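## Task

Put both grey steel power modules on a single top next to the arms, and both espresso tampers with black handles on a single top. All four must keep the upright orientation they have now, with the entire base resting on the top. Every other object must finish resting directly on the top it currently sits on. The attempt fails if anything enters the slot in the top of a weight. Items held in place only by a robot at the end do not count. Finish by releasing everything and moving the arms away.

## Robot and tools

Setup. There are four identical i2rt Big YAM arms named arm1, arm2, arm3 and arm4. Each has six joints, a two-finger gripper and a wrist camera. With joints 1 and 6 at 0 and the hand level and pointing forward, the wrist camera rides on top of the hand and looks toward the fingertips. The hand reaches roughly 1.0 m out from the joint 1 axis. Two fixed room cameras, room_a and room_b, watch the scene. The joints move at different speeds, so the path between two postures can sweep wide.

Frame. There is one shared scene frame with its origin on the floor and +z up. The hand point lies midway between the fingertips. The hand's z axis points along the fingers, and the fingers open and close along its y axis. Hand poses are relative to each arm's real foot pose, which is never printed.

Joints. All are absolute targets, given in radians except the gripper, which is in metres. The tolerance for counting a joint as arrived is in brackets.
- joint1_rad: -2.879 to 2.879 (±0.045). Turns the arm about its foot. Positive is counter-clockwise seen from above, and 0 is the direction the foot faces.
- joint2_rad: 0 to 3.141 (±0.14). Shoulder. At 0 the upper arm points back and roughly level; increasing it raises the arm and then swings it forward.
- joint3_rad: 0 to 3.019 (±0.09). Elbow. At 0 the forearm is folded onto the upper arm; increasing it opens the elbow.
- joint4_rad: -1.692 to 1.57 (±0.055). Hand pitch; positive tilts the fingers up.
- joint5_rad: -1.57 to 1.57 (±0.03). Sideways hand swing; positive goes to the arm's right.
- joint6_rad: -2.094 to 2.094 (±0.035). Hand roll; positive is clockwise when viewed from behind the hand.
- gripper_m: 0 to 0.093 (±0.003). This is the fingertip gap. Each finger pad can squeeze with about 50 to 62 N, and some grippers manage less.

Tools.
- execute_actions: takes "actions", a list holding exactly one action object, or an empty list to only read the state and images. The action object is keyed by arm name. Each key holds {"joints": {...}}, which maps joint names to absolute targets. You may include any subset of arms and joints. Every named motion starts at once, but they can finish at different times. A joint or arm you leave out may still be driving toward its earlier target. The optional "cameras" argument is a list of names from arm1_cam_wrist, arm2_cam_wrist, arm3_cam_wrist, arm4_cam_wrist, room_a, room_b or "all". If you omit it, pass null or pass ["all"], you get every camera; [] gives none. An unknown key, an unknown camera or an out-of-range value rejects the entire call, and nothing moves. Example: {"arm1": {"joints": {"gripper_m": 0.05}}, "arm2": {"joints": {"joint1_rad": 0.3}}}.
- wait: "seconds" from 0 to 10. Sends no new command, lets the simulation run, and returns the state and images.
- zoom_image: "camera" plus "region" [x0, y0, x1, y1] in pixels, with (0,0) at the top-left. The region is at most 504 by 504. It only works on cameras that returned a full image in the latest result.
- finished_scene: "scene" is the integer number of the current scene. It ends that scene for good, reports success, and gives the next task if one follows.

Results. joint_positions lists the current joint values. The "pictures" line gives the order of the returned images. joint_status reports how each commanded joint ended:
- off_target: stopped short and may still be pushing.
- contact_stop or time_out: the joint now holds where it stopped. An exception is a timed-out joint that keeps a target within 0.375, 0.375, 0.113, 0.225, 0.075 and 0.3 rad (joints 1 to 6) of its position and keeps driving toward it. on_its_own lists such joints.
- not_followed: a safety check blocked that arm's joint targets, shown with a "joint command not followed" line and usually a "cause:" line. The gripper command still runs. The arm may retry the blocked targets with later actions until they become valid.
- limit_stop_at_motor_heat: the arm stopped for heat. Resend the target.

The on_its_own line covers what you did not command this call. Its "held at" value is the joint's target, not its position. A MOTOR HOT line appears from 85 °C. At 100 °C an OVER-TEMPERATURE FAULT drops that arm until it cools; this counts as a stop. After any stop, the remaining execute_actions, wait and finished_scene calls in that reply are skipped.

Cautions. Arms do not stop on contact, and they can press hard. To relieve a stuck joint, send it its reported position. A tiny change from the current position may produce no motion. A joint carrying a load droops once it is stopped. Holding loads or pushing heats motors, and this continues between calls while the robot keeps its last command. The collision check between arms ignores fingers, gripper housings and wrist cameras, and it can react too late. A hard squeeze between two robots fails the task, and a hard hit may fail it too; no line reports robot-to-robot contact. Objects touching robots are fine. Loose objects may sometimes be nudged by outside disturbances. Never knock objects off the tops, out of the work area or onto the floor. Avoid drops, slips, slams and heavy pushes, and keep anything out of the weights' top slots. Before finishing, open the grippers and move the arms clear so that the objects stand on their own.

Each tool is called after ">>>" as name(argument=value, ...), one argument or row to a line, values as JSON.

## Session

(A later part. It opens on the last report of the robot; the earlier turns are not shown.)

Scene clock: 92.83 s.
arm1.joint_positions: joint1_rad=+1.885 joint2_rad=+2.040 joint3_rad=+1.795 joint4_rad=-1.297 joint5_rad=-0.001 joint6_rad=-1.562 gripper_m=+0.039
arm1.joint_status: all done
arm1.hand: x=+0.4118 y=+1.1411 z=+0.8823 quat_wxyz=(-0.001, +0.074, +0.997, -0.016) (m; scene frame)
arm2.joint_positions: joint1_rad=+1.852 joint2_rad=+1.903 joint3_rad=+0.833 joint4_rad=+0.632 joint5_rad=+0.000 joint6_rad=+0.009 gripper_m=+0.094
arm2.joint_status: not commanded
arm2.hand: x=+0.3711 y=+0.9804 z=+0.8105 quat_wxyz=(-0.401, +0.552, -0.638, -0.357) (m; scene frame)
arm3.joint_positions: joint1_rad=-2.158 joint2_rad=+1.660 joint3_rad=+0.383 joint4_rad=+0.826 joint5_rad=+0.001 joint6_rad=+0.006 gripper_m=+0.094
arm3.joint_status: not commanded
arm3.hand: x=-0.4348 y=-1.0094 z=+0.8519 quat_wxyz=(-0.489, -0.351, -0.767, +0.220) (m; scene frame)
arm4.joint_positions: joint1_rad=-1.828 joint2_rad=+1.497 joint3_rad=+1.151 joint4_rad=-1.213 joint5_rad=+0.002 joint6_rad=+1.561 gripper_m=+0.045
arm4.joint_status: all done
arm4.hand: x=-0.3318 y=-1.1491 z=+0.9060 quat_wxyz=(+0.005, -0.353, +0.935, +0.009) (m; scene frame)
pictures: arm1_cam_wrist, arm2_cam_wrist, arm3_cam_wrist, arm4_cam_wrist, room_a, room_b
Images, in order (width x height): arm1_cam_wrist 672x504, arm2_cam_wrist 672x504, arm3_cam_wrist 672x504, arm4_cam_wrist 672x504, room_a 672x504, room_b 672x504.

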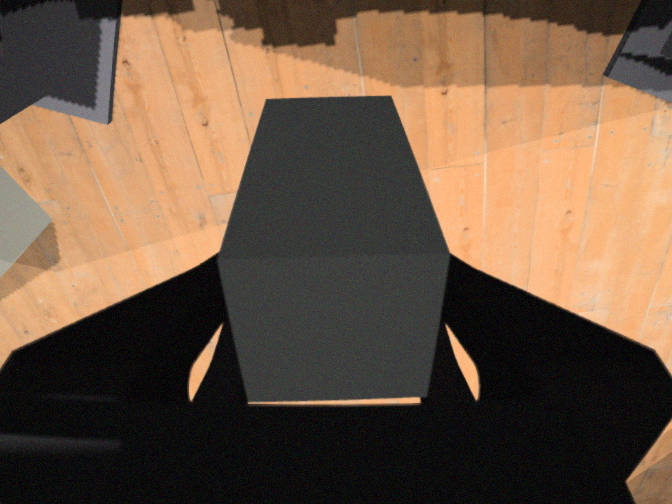

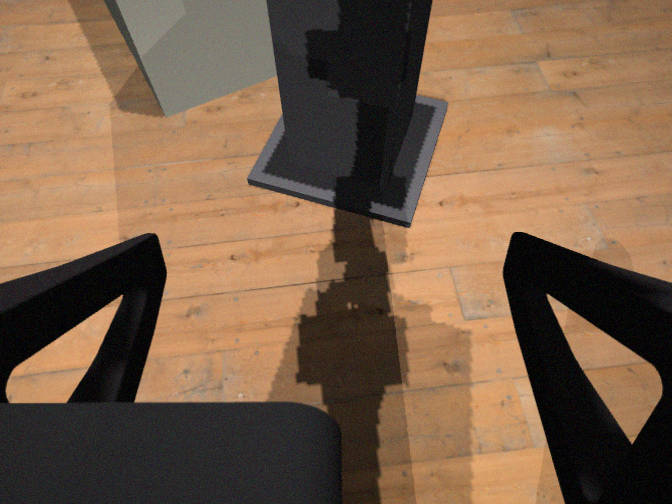

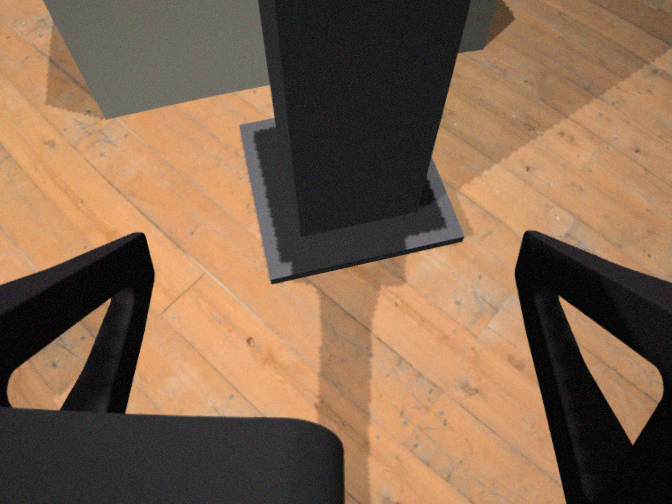

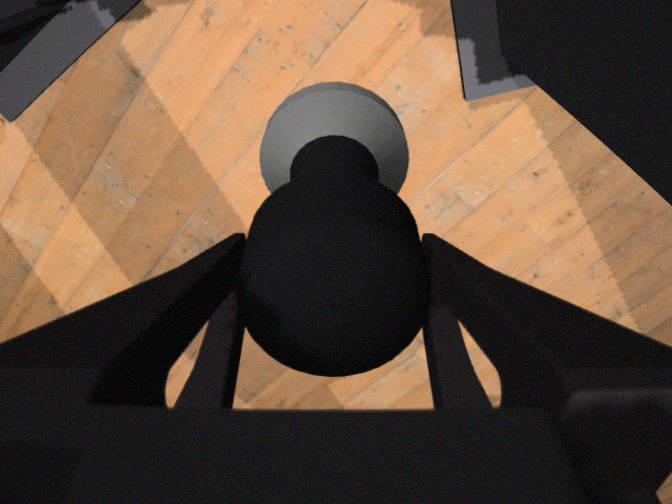

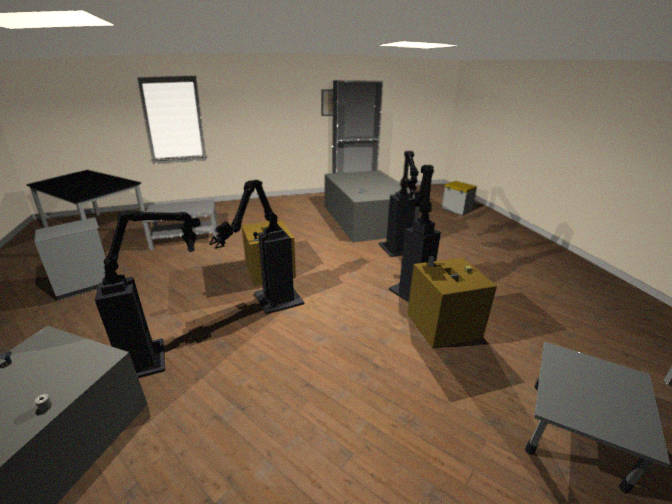

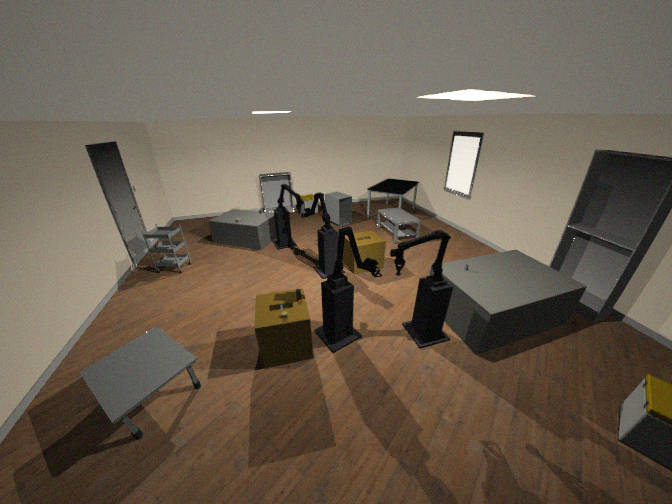

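>>> execute_actions(
  actions=[
    {"arm2":{"joints":{"joint1_rad":1.825,"joint2_rad":2.15,"joint3_rad":1.2,"joint4_rad":0.82}},"arm3":{"joints":{"joint1_rad":-2.185,"joint2_rad":2.016,"joint3_rad":0.725,"joint4_rad":1.175}}},
  ],
)

Scene clock: 107.17 s.
arm1.joint_positions: joint1_rad=+1.885 joint2_rad=+2.040 joint3_rad=+1.795 joint4_rad=-1.297 joint5_rad=-0.001 joint6_rad=-1.562 gripper_m=+0.039
arm1.joint_status: not commanded
arm1.hand: x=+0.4118 y=+1.1411 z=+0.8823 quat_wxyz=(-0.001, +0.074, +0.997, -0.016) (m; scene frame)
arm2.joint_positions: joint1_rad=+1.838 joint2_rad=+2.163 joint3_rad=+1.158 joint4_rad=+0.801 joint5_rad=+0.000 joint6_rad=+0.009 gripper_m=+0.094
arm2.joint_status: all done
arm2.hand: x=+0.3967 y=+1.0975 z=+0.8176 quat_wxyz=(-0.475, +0.503, -0.590, -0.417) (m; scene frame)
arm3.joint_positions: joint1_rad=-2.175 joint2_rad=+2.012 joint3_rad=+0.707 joint4_rad=+1.151 joint5_rad=+0.001 joint6_rad=+0.006 gripper_m=+0.094
arm3.joint_status: all done
arm3.hand: x=-0.3546 y=-1.1162 z=+0.8623 quat_wxyz=(-0.595, -0.320, -0.684, +0.274) (m; scene frame)
arm4.joint_positions: joint1_rad=-1.828 joint2_rad=+1.497 joint3_rad=+1.151 joint4_rad=-1.213 joint5_rad=+0.002 joint6_rad=+1.561 gripper_m=+0.045
arm4.joint_status: not commanded
arm4.hand: x=-0.3318 y=-1.1491 z=+0.9060 quat_wxyz=(+0.005, -0.353, +0.935, +0.009) (m; scene frame)
pictures: arm1_cam_wrist, arm2_cam_wrist, arm3_cam_wrist, arm4_cam_wrist, room_a, room_b
Images, in order (width x height): arm1_cam_wrist 672x504, arm2_cam_wrist 672x504, arm3_cam_wrist 672x504, arm4_cam_wrist 672x504, room_a 672x504, room_b 672x504.

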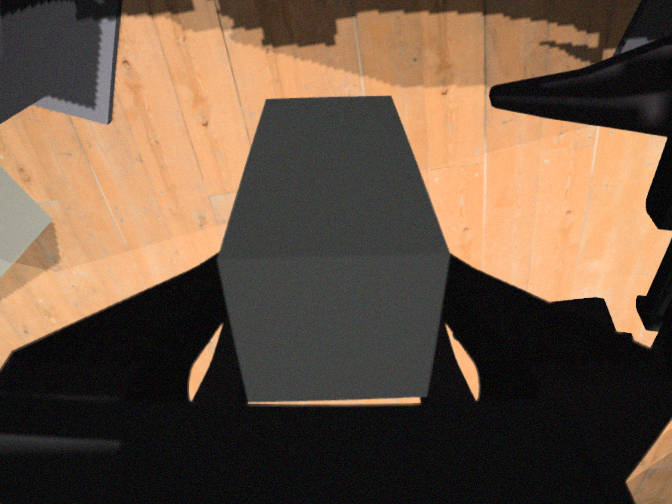

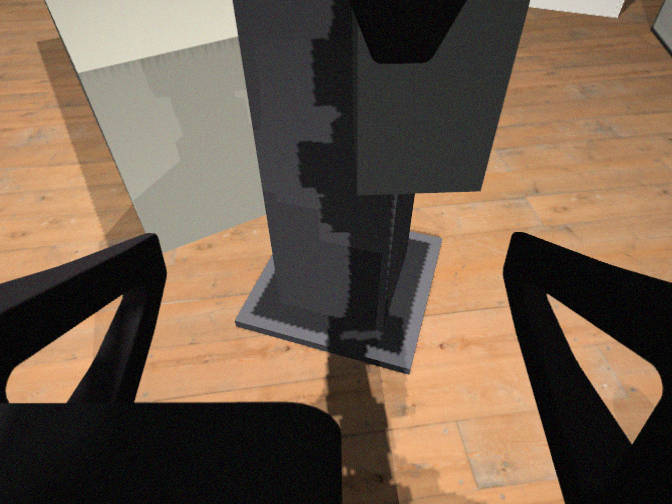

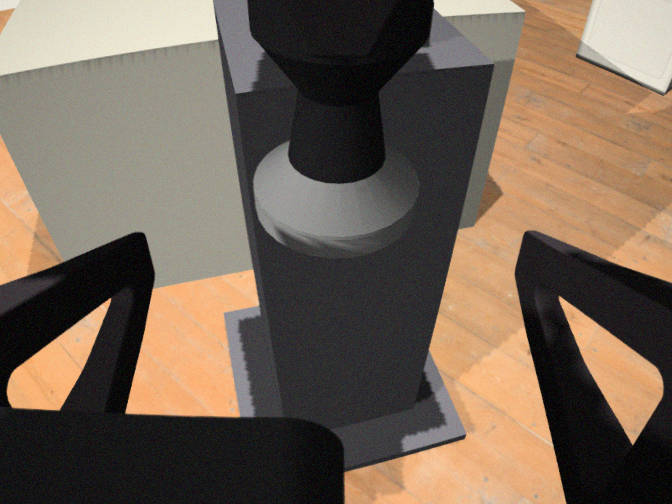

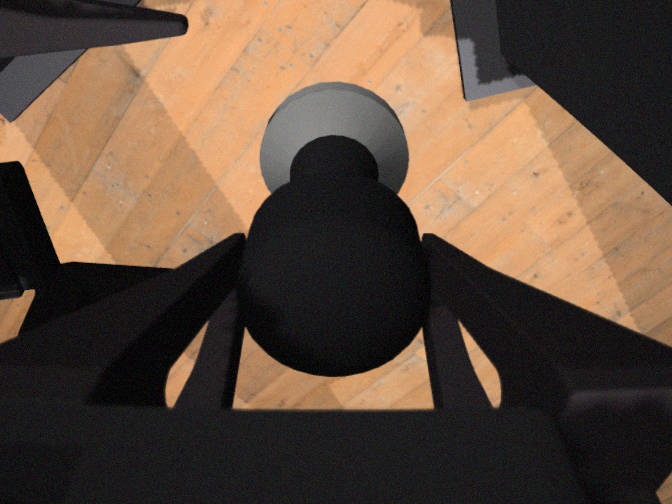

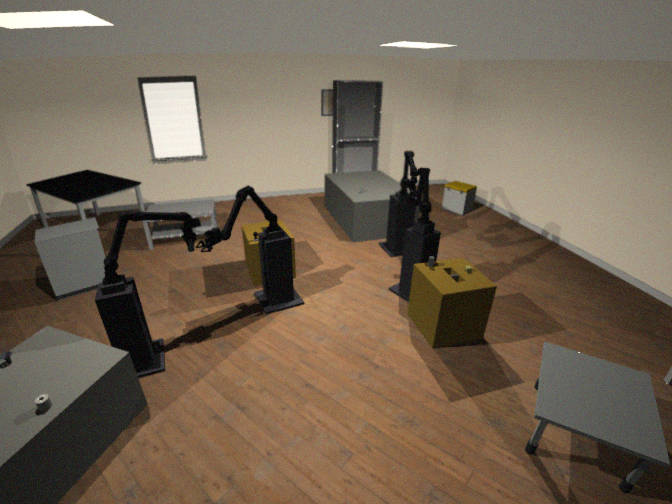

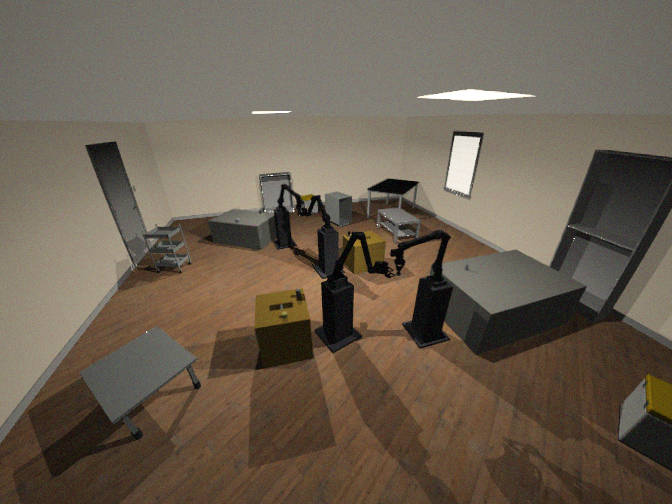

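>>> execute_actions(
  actions=[
    {"arm2":{"joints":{"joint1_rad":1.795,"joint2_rad":2.23,"joint3_rad":1.375,"joint4_rad":0.75}},"arm3":{"joints":{"joint2_rad":2.05,"joint3_rad":0.86,"joint4_rad":1.06}},"arm4":{"joints":{"joint6_rad":2.05}}},
  ],
)

>>> zoom_image(
  camera="room_a",
  region=[160, 200, 250, 265],
)

>>> zoom_image(
  camera="room_b",
  region=[350, 230, 430, 290],
)

Scene clock: 115.53 s.
arm1.joint_positions: joint1_rad=+1.885 joint2_rad=+2.040 joint3_rad=+1.795 joint4_rad=-1.297 joint5_rad=-0.001 joint6_rad=-1.562 gripper_m=+0.039
arm1.joint_status: not commanded
arm1.hand: x=+0.4118 y=+1.1411 z=+0.8823 quat_wxyz=(-0.001, +0.074, +0.997, -0.016) (m; scene frame)
arm2.joint_positions: joint1_rad=+1.802 joint2_rad=+2.237 joint3_rad=+1.329 joint4_rad=+0.755 joint5_rad=+0.000 joint6_rad=+0.009 gripper_m=+0.094
arm2.joint_status: all done
arm2.hand: x=+0.4328 y=+1.1443 z=+0.8306 quat_wxyz=(-0.497, +0.482, -0.586, -0.420) (m; scene frame)
arm3.joint_positions: joint1_rad=-2.175 joint2_rad=+2.040 joint3_rad=+0.844 joint4_rad=+1.073 joint5_rad=+0.001 joint6_rad=+0.006 gripper_m=+0.094
arm3.joint_status: all done
arm3.hand: x=-0.3230 y=-1.1536 z=+0.8771 quat_wxyz=(-0.606, -0.316, -0.675, +0.279) (m; scene frame)
arm4.joint_positions: joint1_rad=-1.828 joint2_rad=+1.497 joint3_rad=+1.151 joint4_rad=-1.213 joint5_rad=+0.002 joint6_rad=+2.040 gripper_m=+0.045
arm4.joint_status: all done
arm4.hand: x=-0.3318 y=-1.1491 z=+0.9060 quat_wxyz=(+0.003, -0.121, +0.993, +0.010) (m; scene frame)
pictures: arm1_cam_wrist, arm2_cam_wrist, arm3_cam_wrist, arm4_cam_wrist, room_a, room_b
Images, in order (width x height): arm1_cam_wrist 672x504, arm2_cam_wrist 672x504, arm3_cam_wrist 672x504, arm4_cam_wrist 672x504, room_a 672x504, room_b 672x504.

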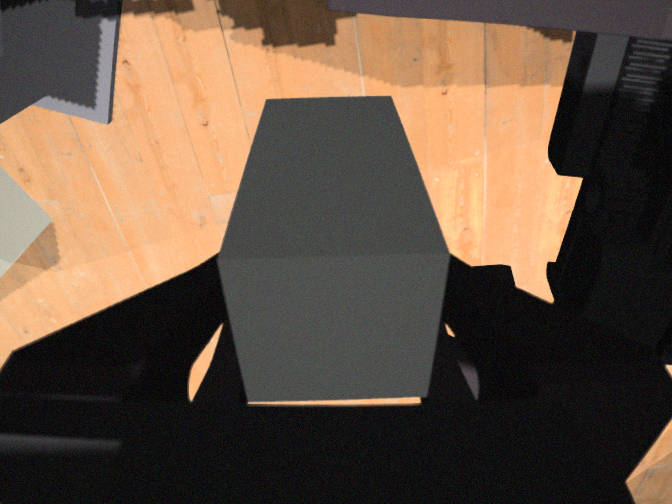

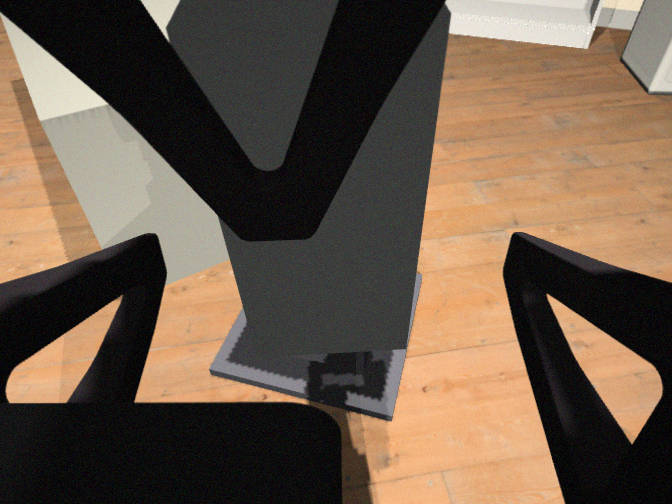

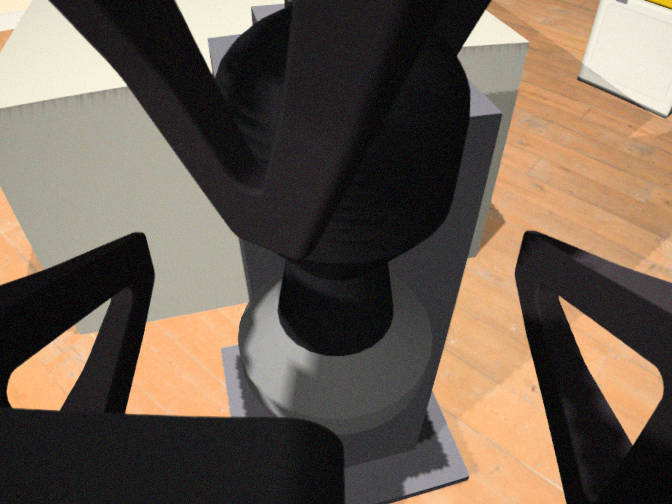

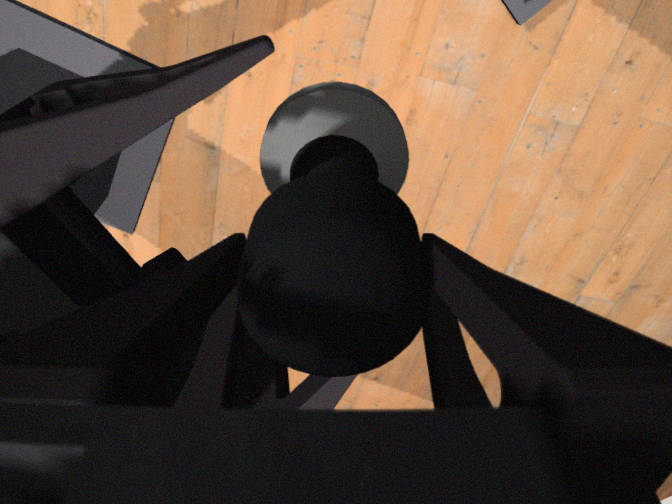

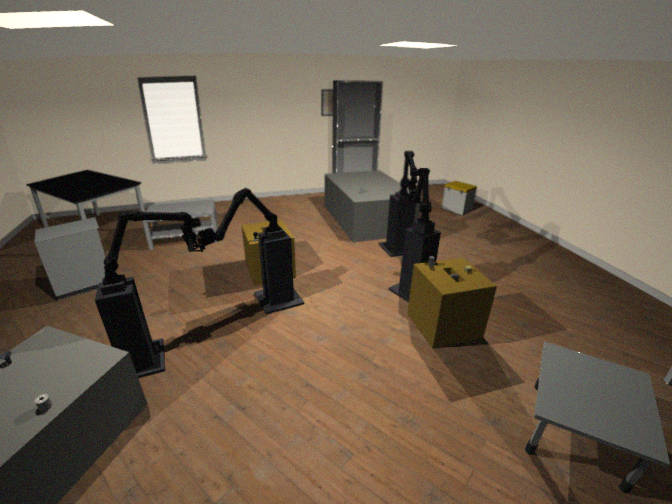

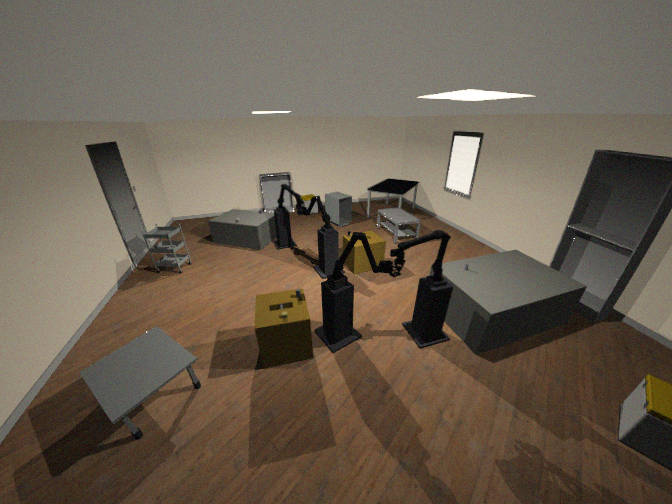

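Region (160, 200, 250, 265) of room_a's 672x504 image, scaled by 5.600, with more detail than that image has.

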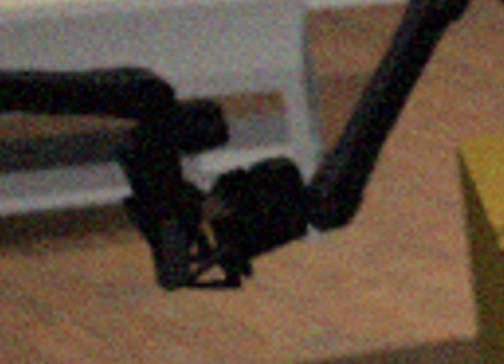

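Region (350, 230, 430, 290) of room_b's 672x504 image, scaled by 6.300, with more detail than that image has; it fills the top 378 rows of this view, and the rest is white.

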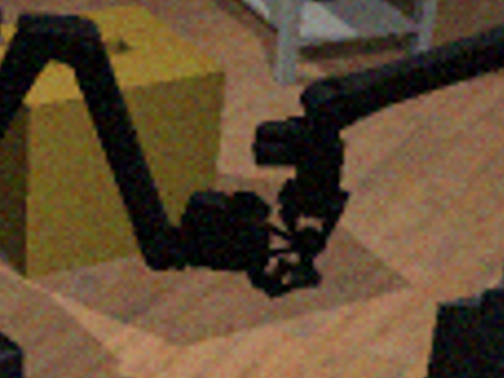

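>>> execute_actions(
  actions=[
    {"arm1":{"joints":{"joint2_rad":2.08}},"arm3":{"joints":{"joint4_rad":1.025}}},
  ],
  cameras=[],
)

>>> execute_actions(
  actions=[
    {"arm2":{"joints":{"gripper_m":0.02}},"arm3":{"joints":{"gripper_m":0.005}}},
  ],
  cameras=["arm1_cam_wrist","arm2_cam_wrist","arm3_cam_wrist","arm4_cam_wrist"],
)

Scene clock: 132.03 s.
arm1.joint_positions: joint1_rad=+1.885 joint2_rad=+2.056 joint3_rad=+1.795 joint4_rad=-1.297 joint5_rad=-0.001 joint6_rad=-1.562 gripper_m=+0.039
arm1.joint_status: all done
arm1.hand: x=+0.4118 y=+1.1416 z=+0.8725 quat_wxyz=(-0.001, +0.074, +0.997, -0.008) (m; scene frame)
arm2.joint_positions: joint1_rad=+1.802 joint2_rad=+2.237 joint3_rad=+1.329 joint4_rad=+0.755 joint5_rad=+0.000 joint6_rad=+0.009 gripper_m=+0.094
arm2.joint_status: not commanded
arm2.hand: x=+0.4328 y=+1.1443 z=+0.8306 quat_wxyz=(-0.497, +0.482, -0.586, -0.420) (m; scene frame)
arm3.joint_positions: joint1_rad=-2.175 joint2_rad=+2.040 joint3_rad=+0.844 joint4_rad=+1.037 joint5_rad=+0.001 joint6_rad=+0.006 gripper_m=+0.094
arm3.joint_status: all done
arm3.hand: x=-0.3237 y=-1.1527 z=+0.8685 quat_wxyz=(-0.594, -0.321, -0.685, +0.273) (m; scene frame)
arm4.joint_positions: joint1_rad=-1.828 joint2_rad=+1.497 joint3_rad=+1.151 joint4_rad=-1.213 joint5_rad=+0.002 joint6_rad=+2.040 gripper_m=+0.045
arm4.joint_status: not commanded
arm4.hand: x=-0.3318 y=-1.1491 z=+0.9060 quat_wxyz=(+0.003, -0.121, +0.993, +0.010) (m; scene frame)
pictures: none
No camera images: the call's "cameras" was empty. Leave "cameras" out to get every camera's image.

Scene clock: 132.73 s.
arm1.joint_positions: joint1_rad=+1.886 joint2_rad=+2.056 joint3_rad=+1.795 joint4_rad=-1.297 joint5_rad=-0.003 joint6_rad=-1.561 gripper_m=+0.039
arm1.joint_status: not commanded
arm1.hand: x=+0.4124 y=+1.1416 z=+0.8725 quat_wxyz=(+0.000, +0.074, +0.997, -0.008) (m; scene frame)
arm2.joint_positions: joint1_rad=+1.802 joint2_rad=+2.237 joint3_rad=+1.329 joint4_rad=+0.754 joint5_rad=-0.005 joint6_rad=+0.006 gripper_m=+0.039
arm2.joint_status: gripper_m off_target (ended at +0.039, target +0.020)
arm2.hand: x=+0.4319 y=+1.1445 z=+0.8304 quat_wxyz=(-0.496, +0.485, -0.585, -0.421) (m; scene frame)
arm3.joint_positions: joint1_rad=-2.177 joint2_rad=+2.039 joint3_rad=+0.845 joint4_rad=+1.037 joint5_rad=+0.001 joint6_rad=+0.007 gripper_m=+0.027
arm3.joint_status: gripper_m off_target (ended at +0.027, target +0.005)
arm3.hand: x=-0.3240 y=-1.1537 z=+0.8699 quat_wxyz=(-0.594, -0.321, -0.684, +0.274) (m; scene frame)
arm4.joint_positions: joint1_rad=-1.828 joint2_rad=+1.499 joint3_rad=+1.151 joint4_rad=-1.218 joint5_rad=+0.000 joint6_rad=+2.042 gripper_m=+0.045
arm4.joint_status: not commanded
arm4.hand: x=-0.3312 y=-1.1501 z=+0.9051 quat_wxyz=(+0.004, -0.121, +0.993, +0.006) (m; scene frame)
pictures: arm1_cam_wrist, arm2_cam_wrist, arm3_cam_wrist, arm4_cam_wrist
Images, in order (width x height): arm1_cam_wrist 672x504, arm2_cam_wrist 672x504, arm3_cam_wrist 672x504, arm4_cam_wrist 672x504.

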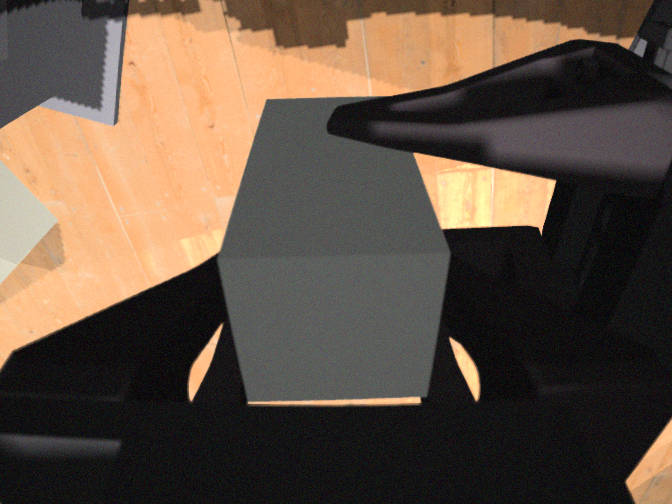

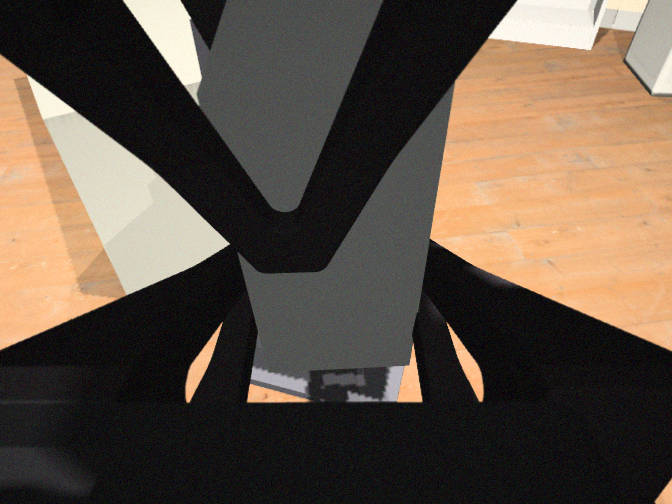

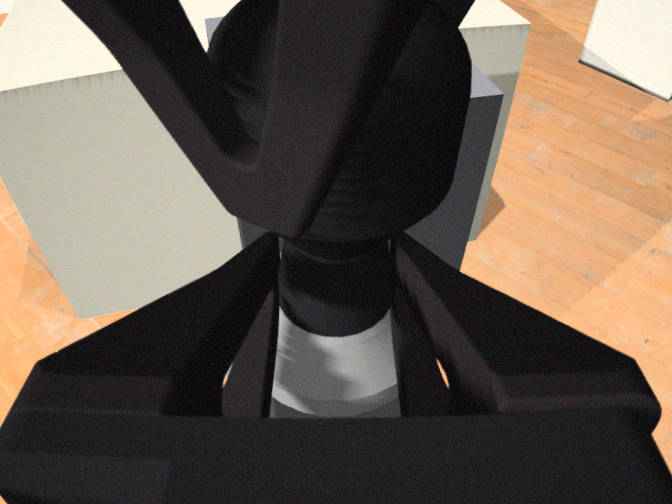

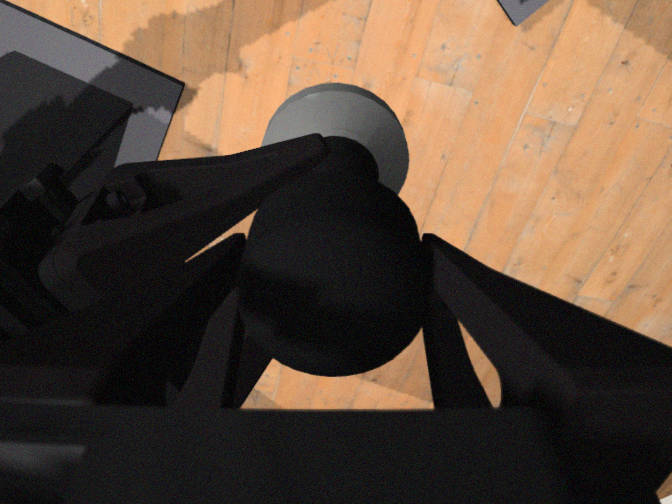

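>>> execute_actions(
  actions=[
    {"arm1":{"joints":{"gripper_m":0.056}},"arm3":{"joints":{"gripper_m":0.093}}},
  ],
  cameras=[],
)

>>> execute_actions(
  actions=[
    {"arm1":{"joints":{"joint2_rad":1.85}},"arm3":{"joints":{"joint2_rad":1.9,"joint3_rad":0.5,"joint4_rad":1.2}}},
  ],
  cameras=[],
)

>>> execute_actions(
  actions=[
    {"arm1":{"joints":{"joint2_rad":0.8,"joint3_rad":1.0}},"arm2":{"joints":{"joint1_rad":-1.93}},"arm3":{"joints":{"joint1_rad":-0.51,"joint2_rad":1.5,"joint4_rad":-0.5,"joint6_rad":1.57}}},
  ],
  cameras=[],
)

>>> execute_actions(
  actions=[
    {"arm3":{"joints":{"joint2_rad":1.9,"joint3_rad":2.26,"joint4_rad":-1.59,"gripper_m":0.07}}},
  ],
  cameras=[],
)

>>> execute_actions(
  actions=[
    {"arm3":{"joints":{"joint2_rad":2.2}}},
  ],
)

Scene clock: 148.47 s.
arm1.joint_positions: joint1_rad=+1.886 joint2_rad=+2.056 joint3_rad=+1.795 joint4_rad=-1.297 joint5_rad=-0.003 joint6_rad=-1.562 gripper_m=+0.056
arm1.joint_status: all done
arm1.hand: x=+0.4124 y=+1.1416 z=+0.8725 quat_wxyz=(+0.000, +0.074, +0.997, -0.008) (m; scene frame)
arm2.joint_positions: joint1_rad=+1.802 joint2_rad=+2.241 joint3_rad=+1.329 joint4_rad=+0.746 joint5_rad=-0.004 joint6_rad=+0.006 gripper_m=+0.039
arm2.joint_status: not commanded
arm2.hand: x=+0.4320 y=+1.1438 z=+0.8258 quat_wxyz=(-0.493, +0.487, -0.588, -0.418) (m; scene frame)
arm3.joint_positions: joint1_rad=-2.177 joint2_rad=+2.039 joint3_rad=+0.845 joint4_rad=+1.037 joint5_rad=+0.001 joint6_rad=+0.007 gripper_m=+0.093
arm3.joint_status: all done
arm3.hand: x=-0.3240 y=-1.1536 z=+0.8697 quat_wxyz=(-0.594, -0.321, -0.685, +0.274) (m; scene frame)
arm4.joint_positions: joint1_rad=-1.828 joint2_rad=+1.499 joint3_rad=+1.151 joint4_rad=-1.218 joint5_rad=+0.000 joint6_rad=+2.042 gripper_m=+0.045
arm4.joint_status: not commanded
arm4.hand: x=-0.3312 y=-1.1501 z=+0.9051 quat_wxyz=(+0.004, -0.121, +0.993, +0.006) (m; scene frame)
pictures: none
No camera images: the call's "cameras" was empty. Leave "cameras" out to get every camera's image.

Scene clock: 149.70 s.
arm1.joint_positions: joint1_rad=+1.886 joint2_rad=+1.818 joint3_rad=+1.791 joint4_rad=-1.297 joint5_rad=-0.003 joint6_rad=-1.562 gripper_m=+0.056
arm1.joint_status: all done
arm1.hand: x=+0.4139 y=+1.1504 z=+1.0154 quat_wxyz=(-0.008, +0.072, +0.990, -0.125) (m; scene frame)
arm2.joint_positions: joint1_rad=+1.802 joint2_rad=+2.241 joint3_rad=+1.329 joint4_rad=+0.746 joint5_rad=-0.004 joint6_rad=+0.006 gripper_m=+0.039
arm2.joint_status: not commanded
arm2.hand: x=+0.4320 y=+1.1438 z=+0.8258 quat_wxyz=(-0.493, +0.487, -0.588, -0.418) (m; scene frame)
arm3.joint_positions: joint1_rad=-2.177 joint2_rad=+1.894 joint3_rad=+0.493 joint4_rad=+1.180 joint5_rad=+0.001 joint6_rad=+0.007 gripper_m=+0.093
arm3.joint_status: all done
arm3.hand: x=-0.4050 y=-1.0577 z=+0.8613 quat_wxyz=(-0.572, -0.330, -0.703, +0.264) (m; scene frame)
arm4.joint_positions: joint1_rad=-1.828 joint2_rad=+1.499 joint3_rad=+1.151 joint4_rad=-1.218 joint5_rad=+0.000 joint6_rad=+2.042 gripper_m=+0.045
arm4.joint_status: not commanded
arm4.hand: x=-0.3312 y=-1.1501 z=+0.9051 quat_wxyz=(+0.004, -0.121, +0.993, +0.006) (m; scene frame)
pictures: none
No camera images: the call's "cameras" was empty. Leave "cameras" out to get every camera's image.

Scene clock: 152.80 s.
arm1.joint_positions: joint1_rad=+1.886 joint2_rad=+0.807 joint3_rad=+1.006 joint4_rad=-1.300 joint5_rad=-0.003 joint6_rad=-1.563 gripper_m=+0.056
arm1.joint_status: all done
arm1.hand: x=+0.4592 y=+1.4752 z=+1.0892 quat_wxyz=(-0.015, +0.070, +0.970, -0.234) (m; scene frame)
arm2.joint_positions: joint1_rad=-1.941 joint2_rad=+2.242 joint3_rad=+1.349 joint4_rad=+0.746 joint5_rad=+0.003 joint6_rad=+0.006 gripper_m=+0.040
arm2.joint_status: all done
arm2.hand: x=-0.2701 y=-0.1918 z=+0.8355 quat_wxyz=(-0.251, -0.699, -0.289, +0.604) (m; scene frame)
arm3.joint_positions: joint1_rad=-0.516 joint2_rad=+1.492 joint3_rad=+0.494 joint4_rad=-0.488 joint5_rad=+0.000 joint6_rad=+1.562 gripper_m=+0.093
arm3.joint_status: all done
arm3.hand: x=-0.5311 y=-0.4634 z=+0.7647 quat_wxyz=(-0.022, -0.375, -0.926, -0.036) (m; scene frame)
arm4.joint_positions: joint1_rad=-1.828 joint2_rad=+1.499 joint3_rad=+1.151 joint4_rad=-1.218 joint5_rad=+0.000 joint6_rad=+2.042 gripper_m=+0.045
arm4.joint_status: not commanded
arm4.hand: x=-0.3312 y=-1.1501 z=+0.9051 quat_wxyz=(+0.004, -0.121, +0.993, +0.006) (m; scene frame)
pictures: none
No camera images: the call's "cameras" was empty. Leave "cameras" out to get every camera's image.

Scene clock: 154.83 s.
arm1.joint_positions: joint1_rad=+1.886 joint2_rad=+0.807 joint3_rad=+1.006 joint4_rad=-1.300 joint5_rad=-0.003 joint6_rad=-1.563 gripper_m=+0.056
arm1.joint_status: not commanded
arm1.hand: x=+0.4592 y=+1.4752 z=+1.0892 quat_wxyz=(-0.015, +0.070, +0.970, -0.234) (m; scene frame)
arm2.joint_positions: joint1_rad=-1.941 joint2_rad=+2.242 joint3_rad=+1.349 joint4_rad=+0.746 joint5_rad=+0.003 joint6_rad=+0.006 gripper_m=+0.040
arm2.joint_status: not commanded
arm2.hand: x=-0.2701 y=-0.1918 z=+0.8355 quat_wxyz=(-0.251, -0.699, -0.289, +0.604) (m; scene frame)
arm3.joint_positions: joint1_rad=-0.516 joint2_rad=+1.902 joint3_rad=+2.221 joint4_rad=-1.578 joint5_rad=+0.000 joint6_rad=+1.563 gripper_m=+0.070
arm3.joint_status: all done
arm3.hand: x=-0.2814 y=-0.2037 z=+1.1691 quat_wxyz=(-0.065, -0.371, -0.916, -0.141) (m; scene frame)
arm4.joint_positions: joint1_rad=-1.828 joint2_rad=+1.499 joint3_rad=+1.151 joint4_rad=-1.218 joint5_rad=+0.000 joint6_rad=+2.042 gripper_m=+0.045
arm4.joint_status: not commanded
arm4.hand: x=-0.3312 y=-1.1501 z=+0.9051 quat_wxyz=(+0.004, -0.121, +0.993, +0.006) (m; scene frame)
pictures: none
No camera images: the call's "cameras" was empty. Leave "cameras" out to get every camera's image.

Scene clock: 156.30 s.
arm1.joint_positions: joint1_rad=+1.886 joint2_rad=+0.807 joint3_rad=+1.006 joint4_rad=-1.300 joint5_rad=-0.003 joint6_rad=-1.563 gripper_m=+0.056
arm1.joint_status: not commanded
arm1.hand: x=+0.4592 y=+1.4752 z=+1.0892 quat_wxyz=(-0.015, +0.070, +0.970, -0.234) (m; scene frame)
arm2.joint_positions: joint1_rad=-1.941 joint2_rad=+2.242 joint3_rad=+1.349 joint4_rad=+0.746 joint5_rad=+0.003 joint6_rad=+0.006 gripper_m=+0.040
arm2.joint_status: not commanded
arm2.hand: x=-0.2701 y=-0.1918 z=+0.8355 quat_wxyz=(-0.251, -0.699, -0.289, +0.604) (m; scene frame)
arm3.joint_positions: joint1_rad=-0.516 joint2_rad=+2.214 joint3_rad=+2.229 joint4_rad=-1.579 joint5_rad=+0.000 joint6_rad=+1.563 gripper_m=+0.070
arm3.joint_status: all done
arm3.hand: x=-0.2519 y=-0.1774 z=+0.9698 quat_wxyz=(-0.007, -0.376, -0.926, -0.001) (m; scene frame)
arm4.joint_positions: joint1_rad=-1.828 joint2_rad=+1.499 joint3_rad=+1.151 joint4_rad=-1.218 joint5_rad=+0.000 joint6_rad=+2.042 gripper_m=+0.045
arm4.joint_status: not commanded
arm4.hand: x=-0.3312 y=-1.1501 z=+0.9051 quat_wxyz=(+0.004, -0.121, +0.993, +0.006) (m; scene frame)
pictures: arm1_cam_wrist, arm2_cam_wrist, arm3_cam_wrist, arm4_cam_wrist, room_a, room_b
Images, in order (width x height): arm1_cam_wrist 672x504, arm2_cam_wrist 672x504, arm3_cam_wrist 672x504, arm4_cam_wrist 672x504, room_a 672x504, room_b 672x504.

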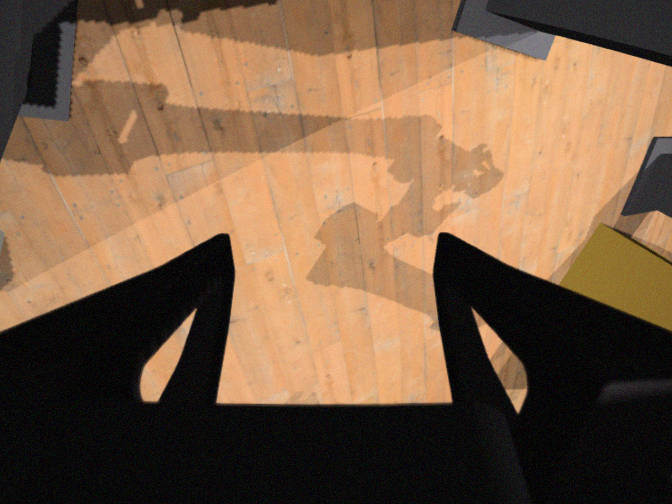

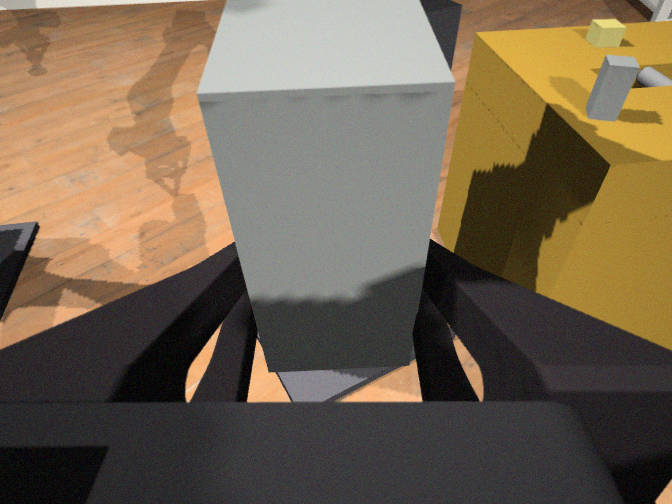

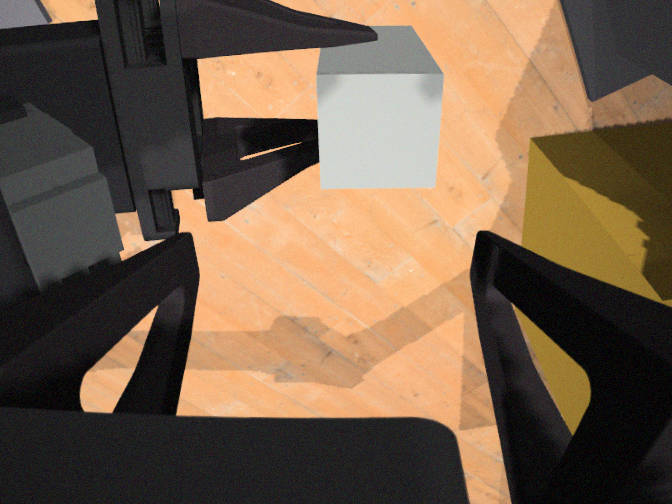

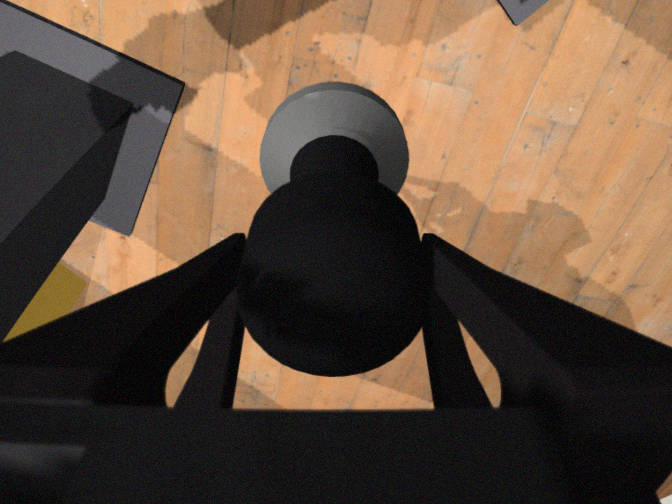

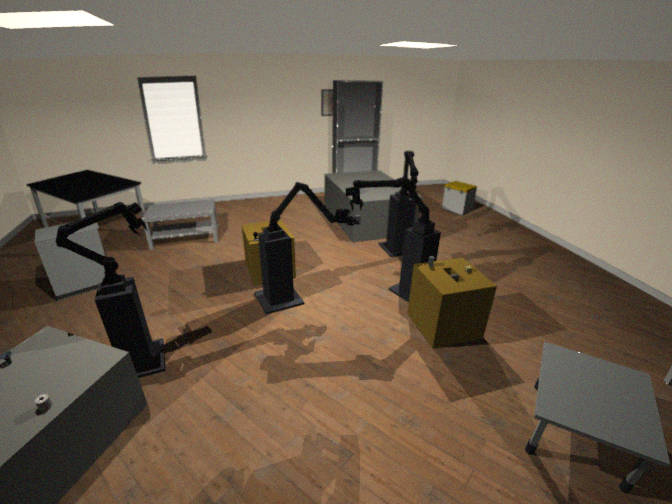

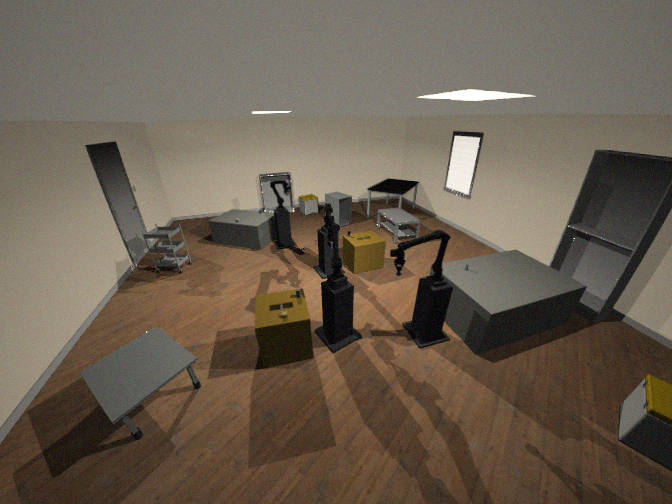

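>>> execute_actions(
  actions=[
    {"arm3":{"joints":{"joint2_rad":2.18,"joint3_rad":1.965,"joint4_rad":-1.33}}},
  ],
  cameras=["arm2_cam_wrist","arm3_cam_wrist"],
)

Scene clock: 160.50 s.
arm1.joint_positions: joint1_rad=+1.886 joint2_rad=+0.807 joint3_rad=+1.006 joint4_rad=-1.300 joint5_rad=-0.003 joint6_rad=-1.563 gripper_m=+0.056
arm1.joint_status: not commanded
arm1.hand: x=+0.4592 y=+1.4752 z=+1.0892 quat_wxyz=(-0.015, +0.070, +0.970, -0.234) (m; scene frame)
arm2.joint_positions: joint1_rad=-1.941 joint2_rad=+2.242 joint3_rad=+1.349 joint4_rad=+0.746 joint5_rad=+0.003 joint6_rad=+0.006 gripper_m=+0.040
arm2.joint_status: not commanded
arm2.hand: x=-0.2701 y=-0.1918 z=+0.8355 quat_wxyz=(-0.251, -0.699, -0.289, +0.604) (m; scene frame)
arm3.joint_positions: joint1_rad=-0.516 joint2_rad=+2.182 joint3_rad=+1.953 joint4_rad=-1.343 joint5_rad=+0.000 joint6_rad=+1.563 gripper_m=+0.070
arm3.joint_status: all done
arm3.hand: x=-0.2658 y=-0.1929 z=+0.8860 quat_wxyz=(-0.005, -0.376, -0.926, +0.004) (m; scene frame)
arm4.joint_positions: joint1_rad=-1.828 joint2_rad=+1.499 joint3_rad=+1.151 joint4_rad=-1.218 joint5_rad=+0.000 joint6_rad=+2.042 gripper_m=+0.045
arm4.joint_status: not commanded
arm4.hand: x=-0.3312 y=-1.1501 z=+0.9051 quat_wxyz=(+0.004, -0.121, +0.993, +0.006) (m; scene frame)
pictures: arm2_cam_wrist, arm3_cam_wrist
Images, in order (width x height): arm2_cam_wrist 672x504, arm3_cam_wrist 672x504.

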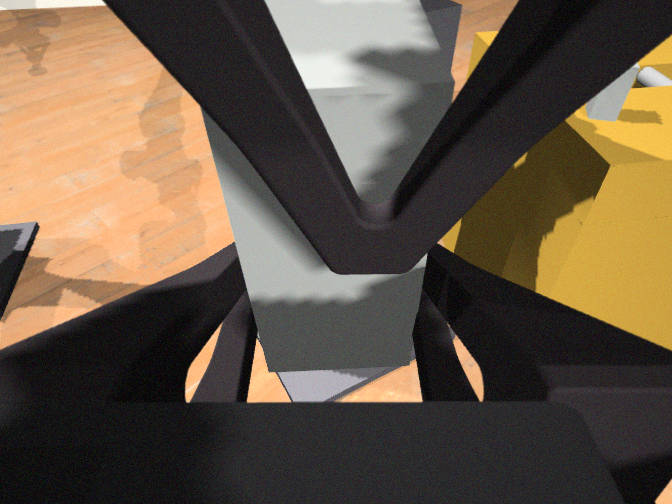

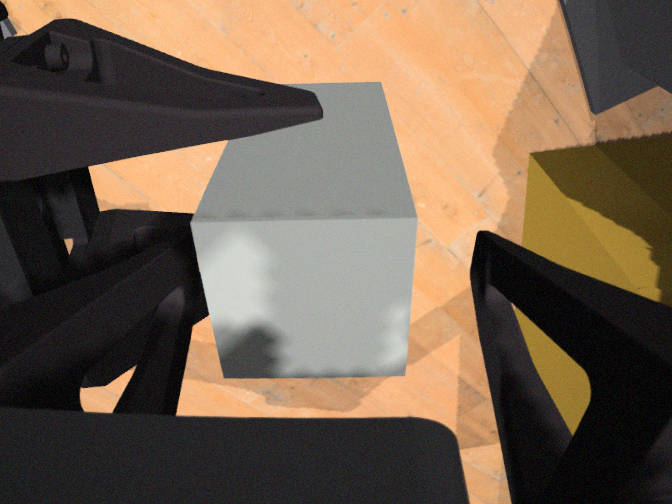

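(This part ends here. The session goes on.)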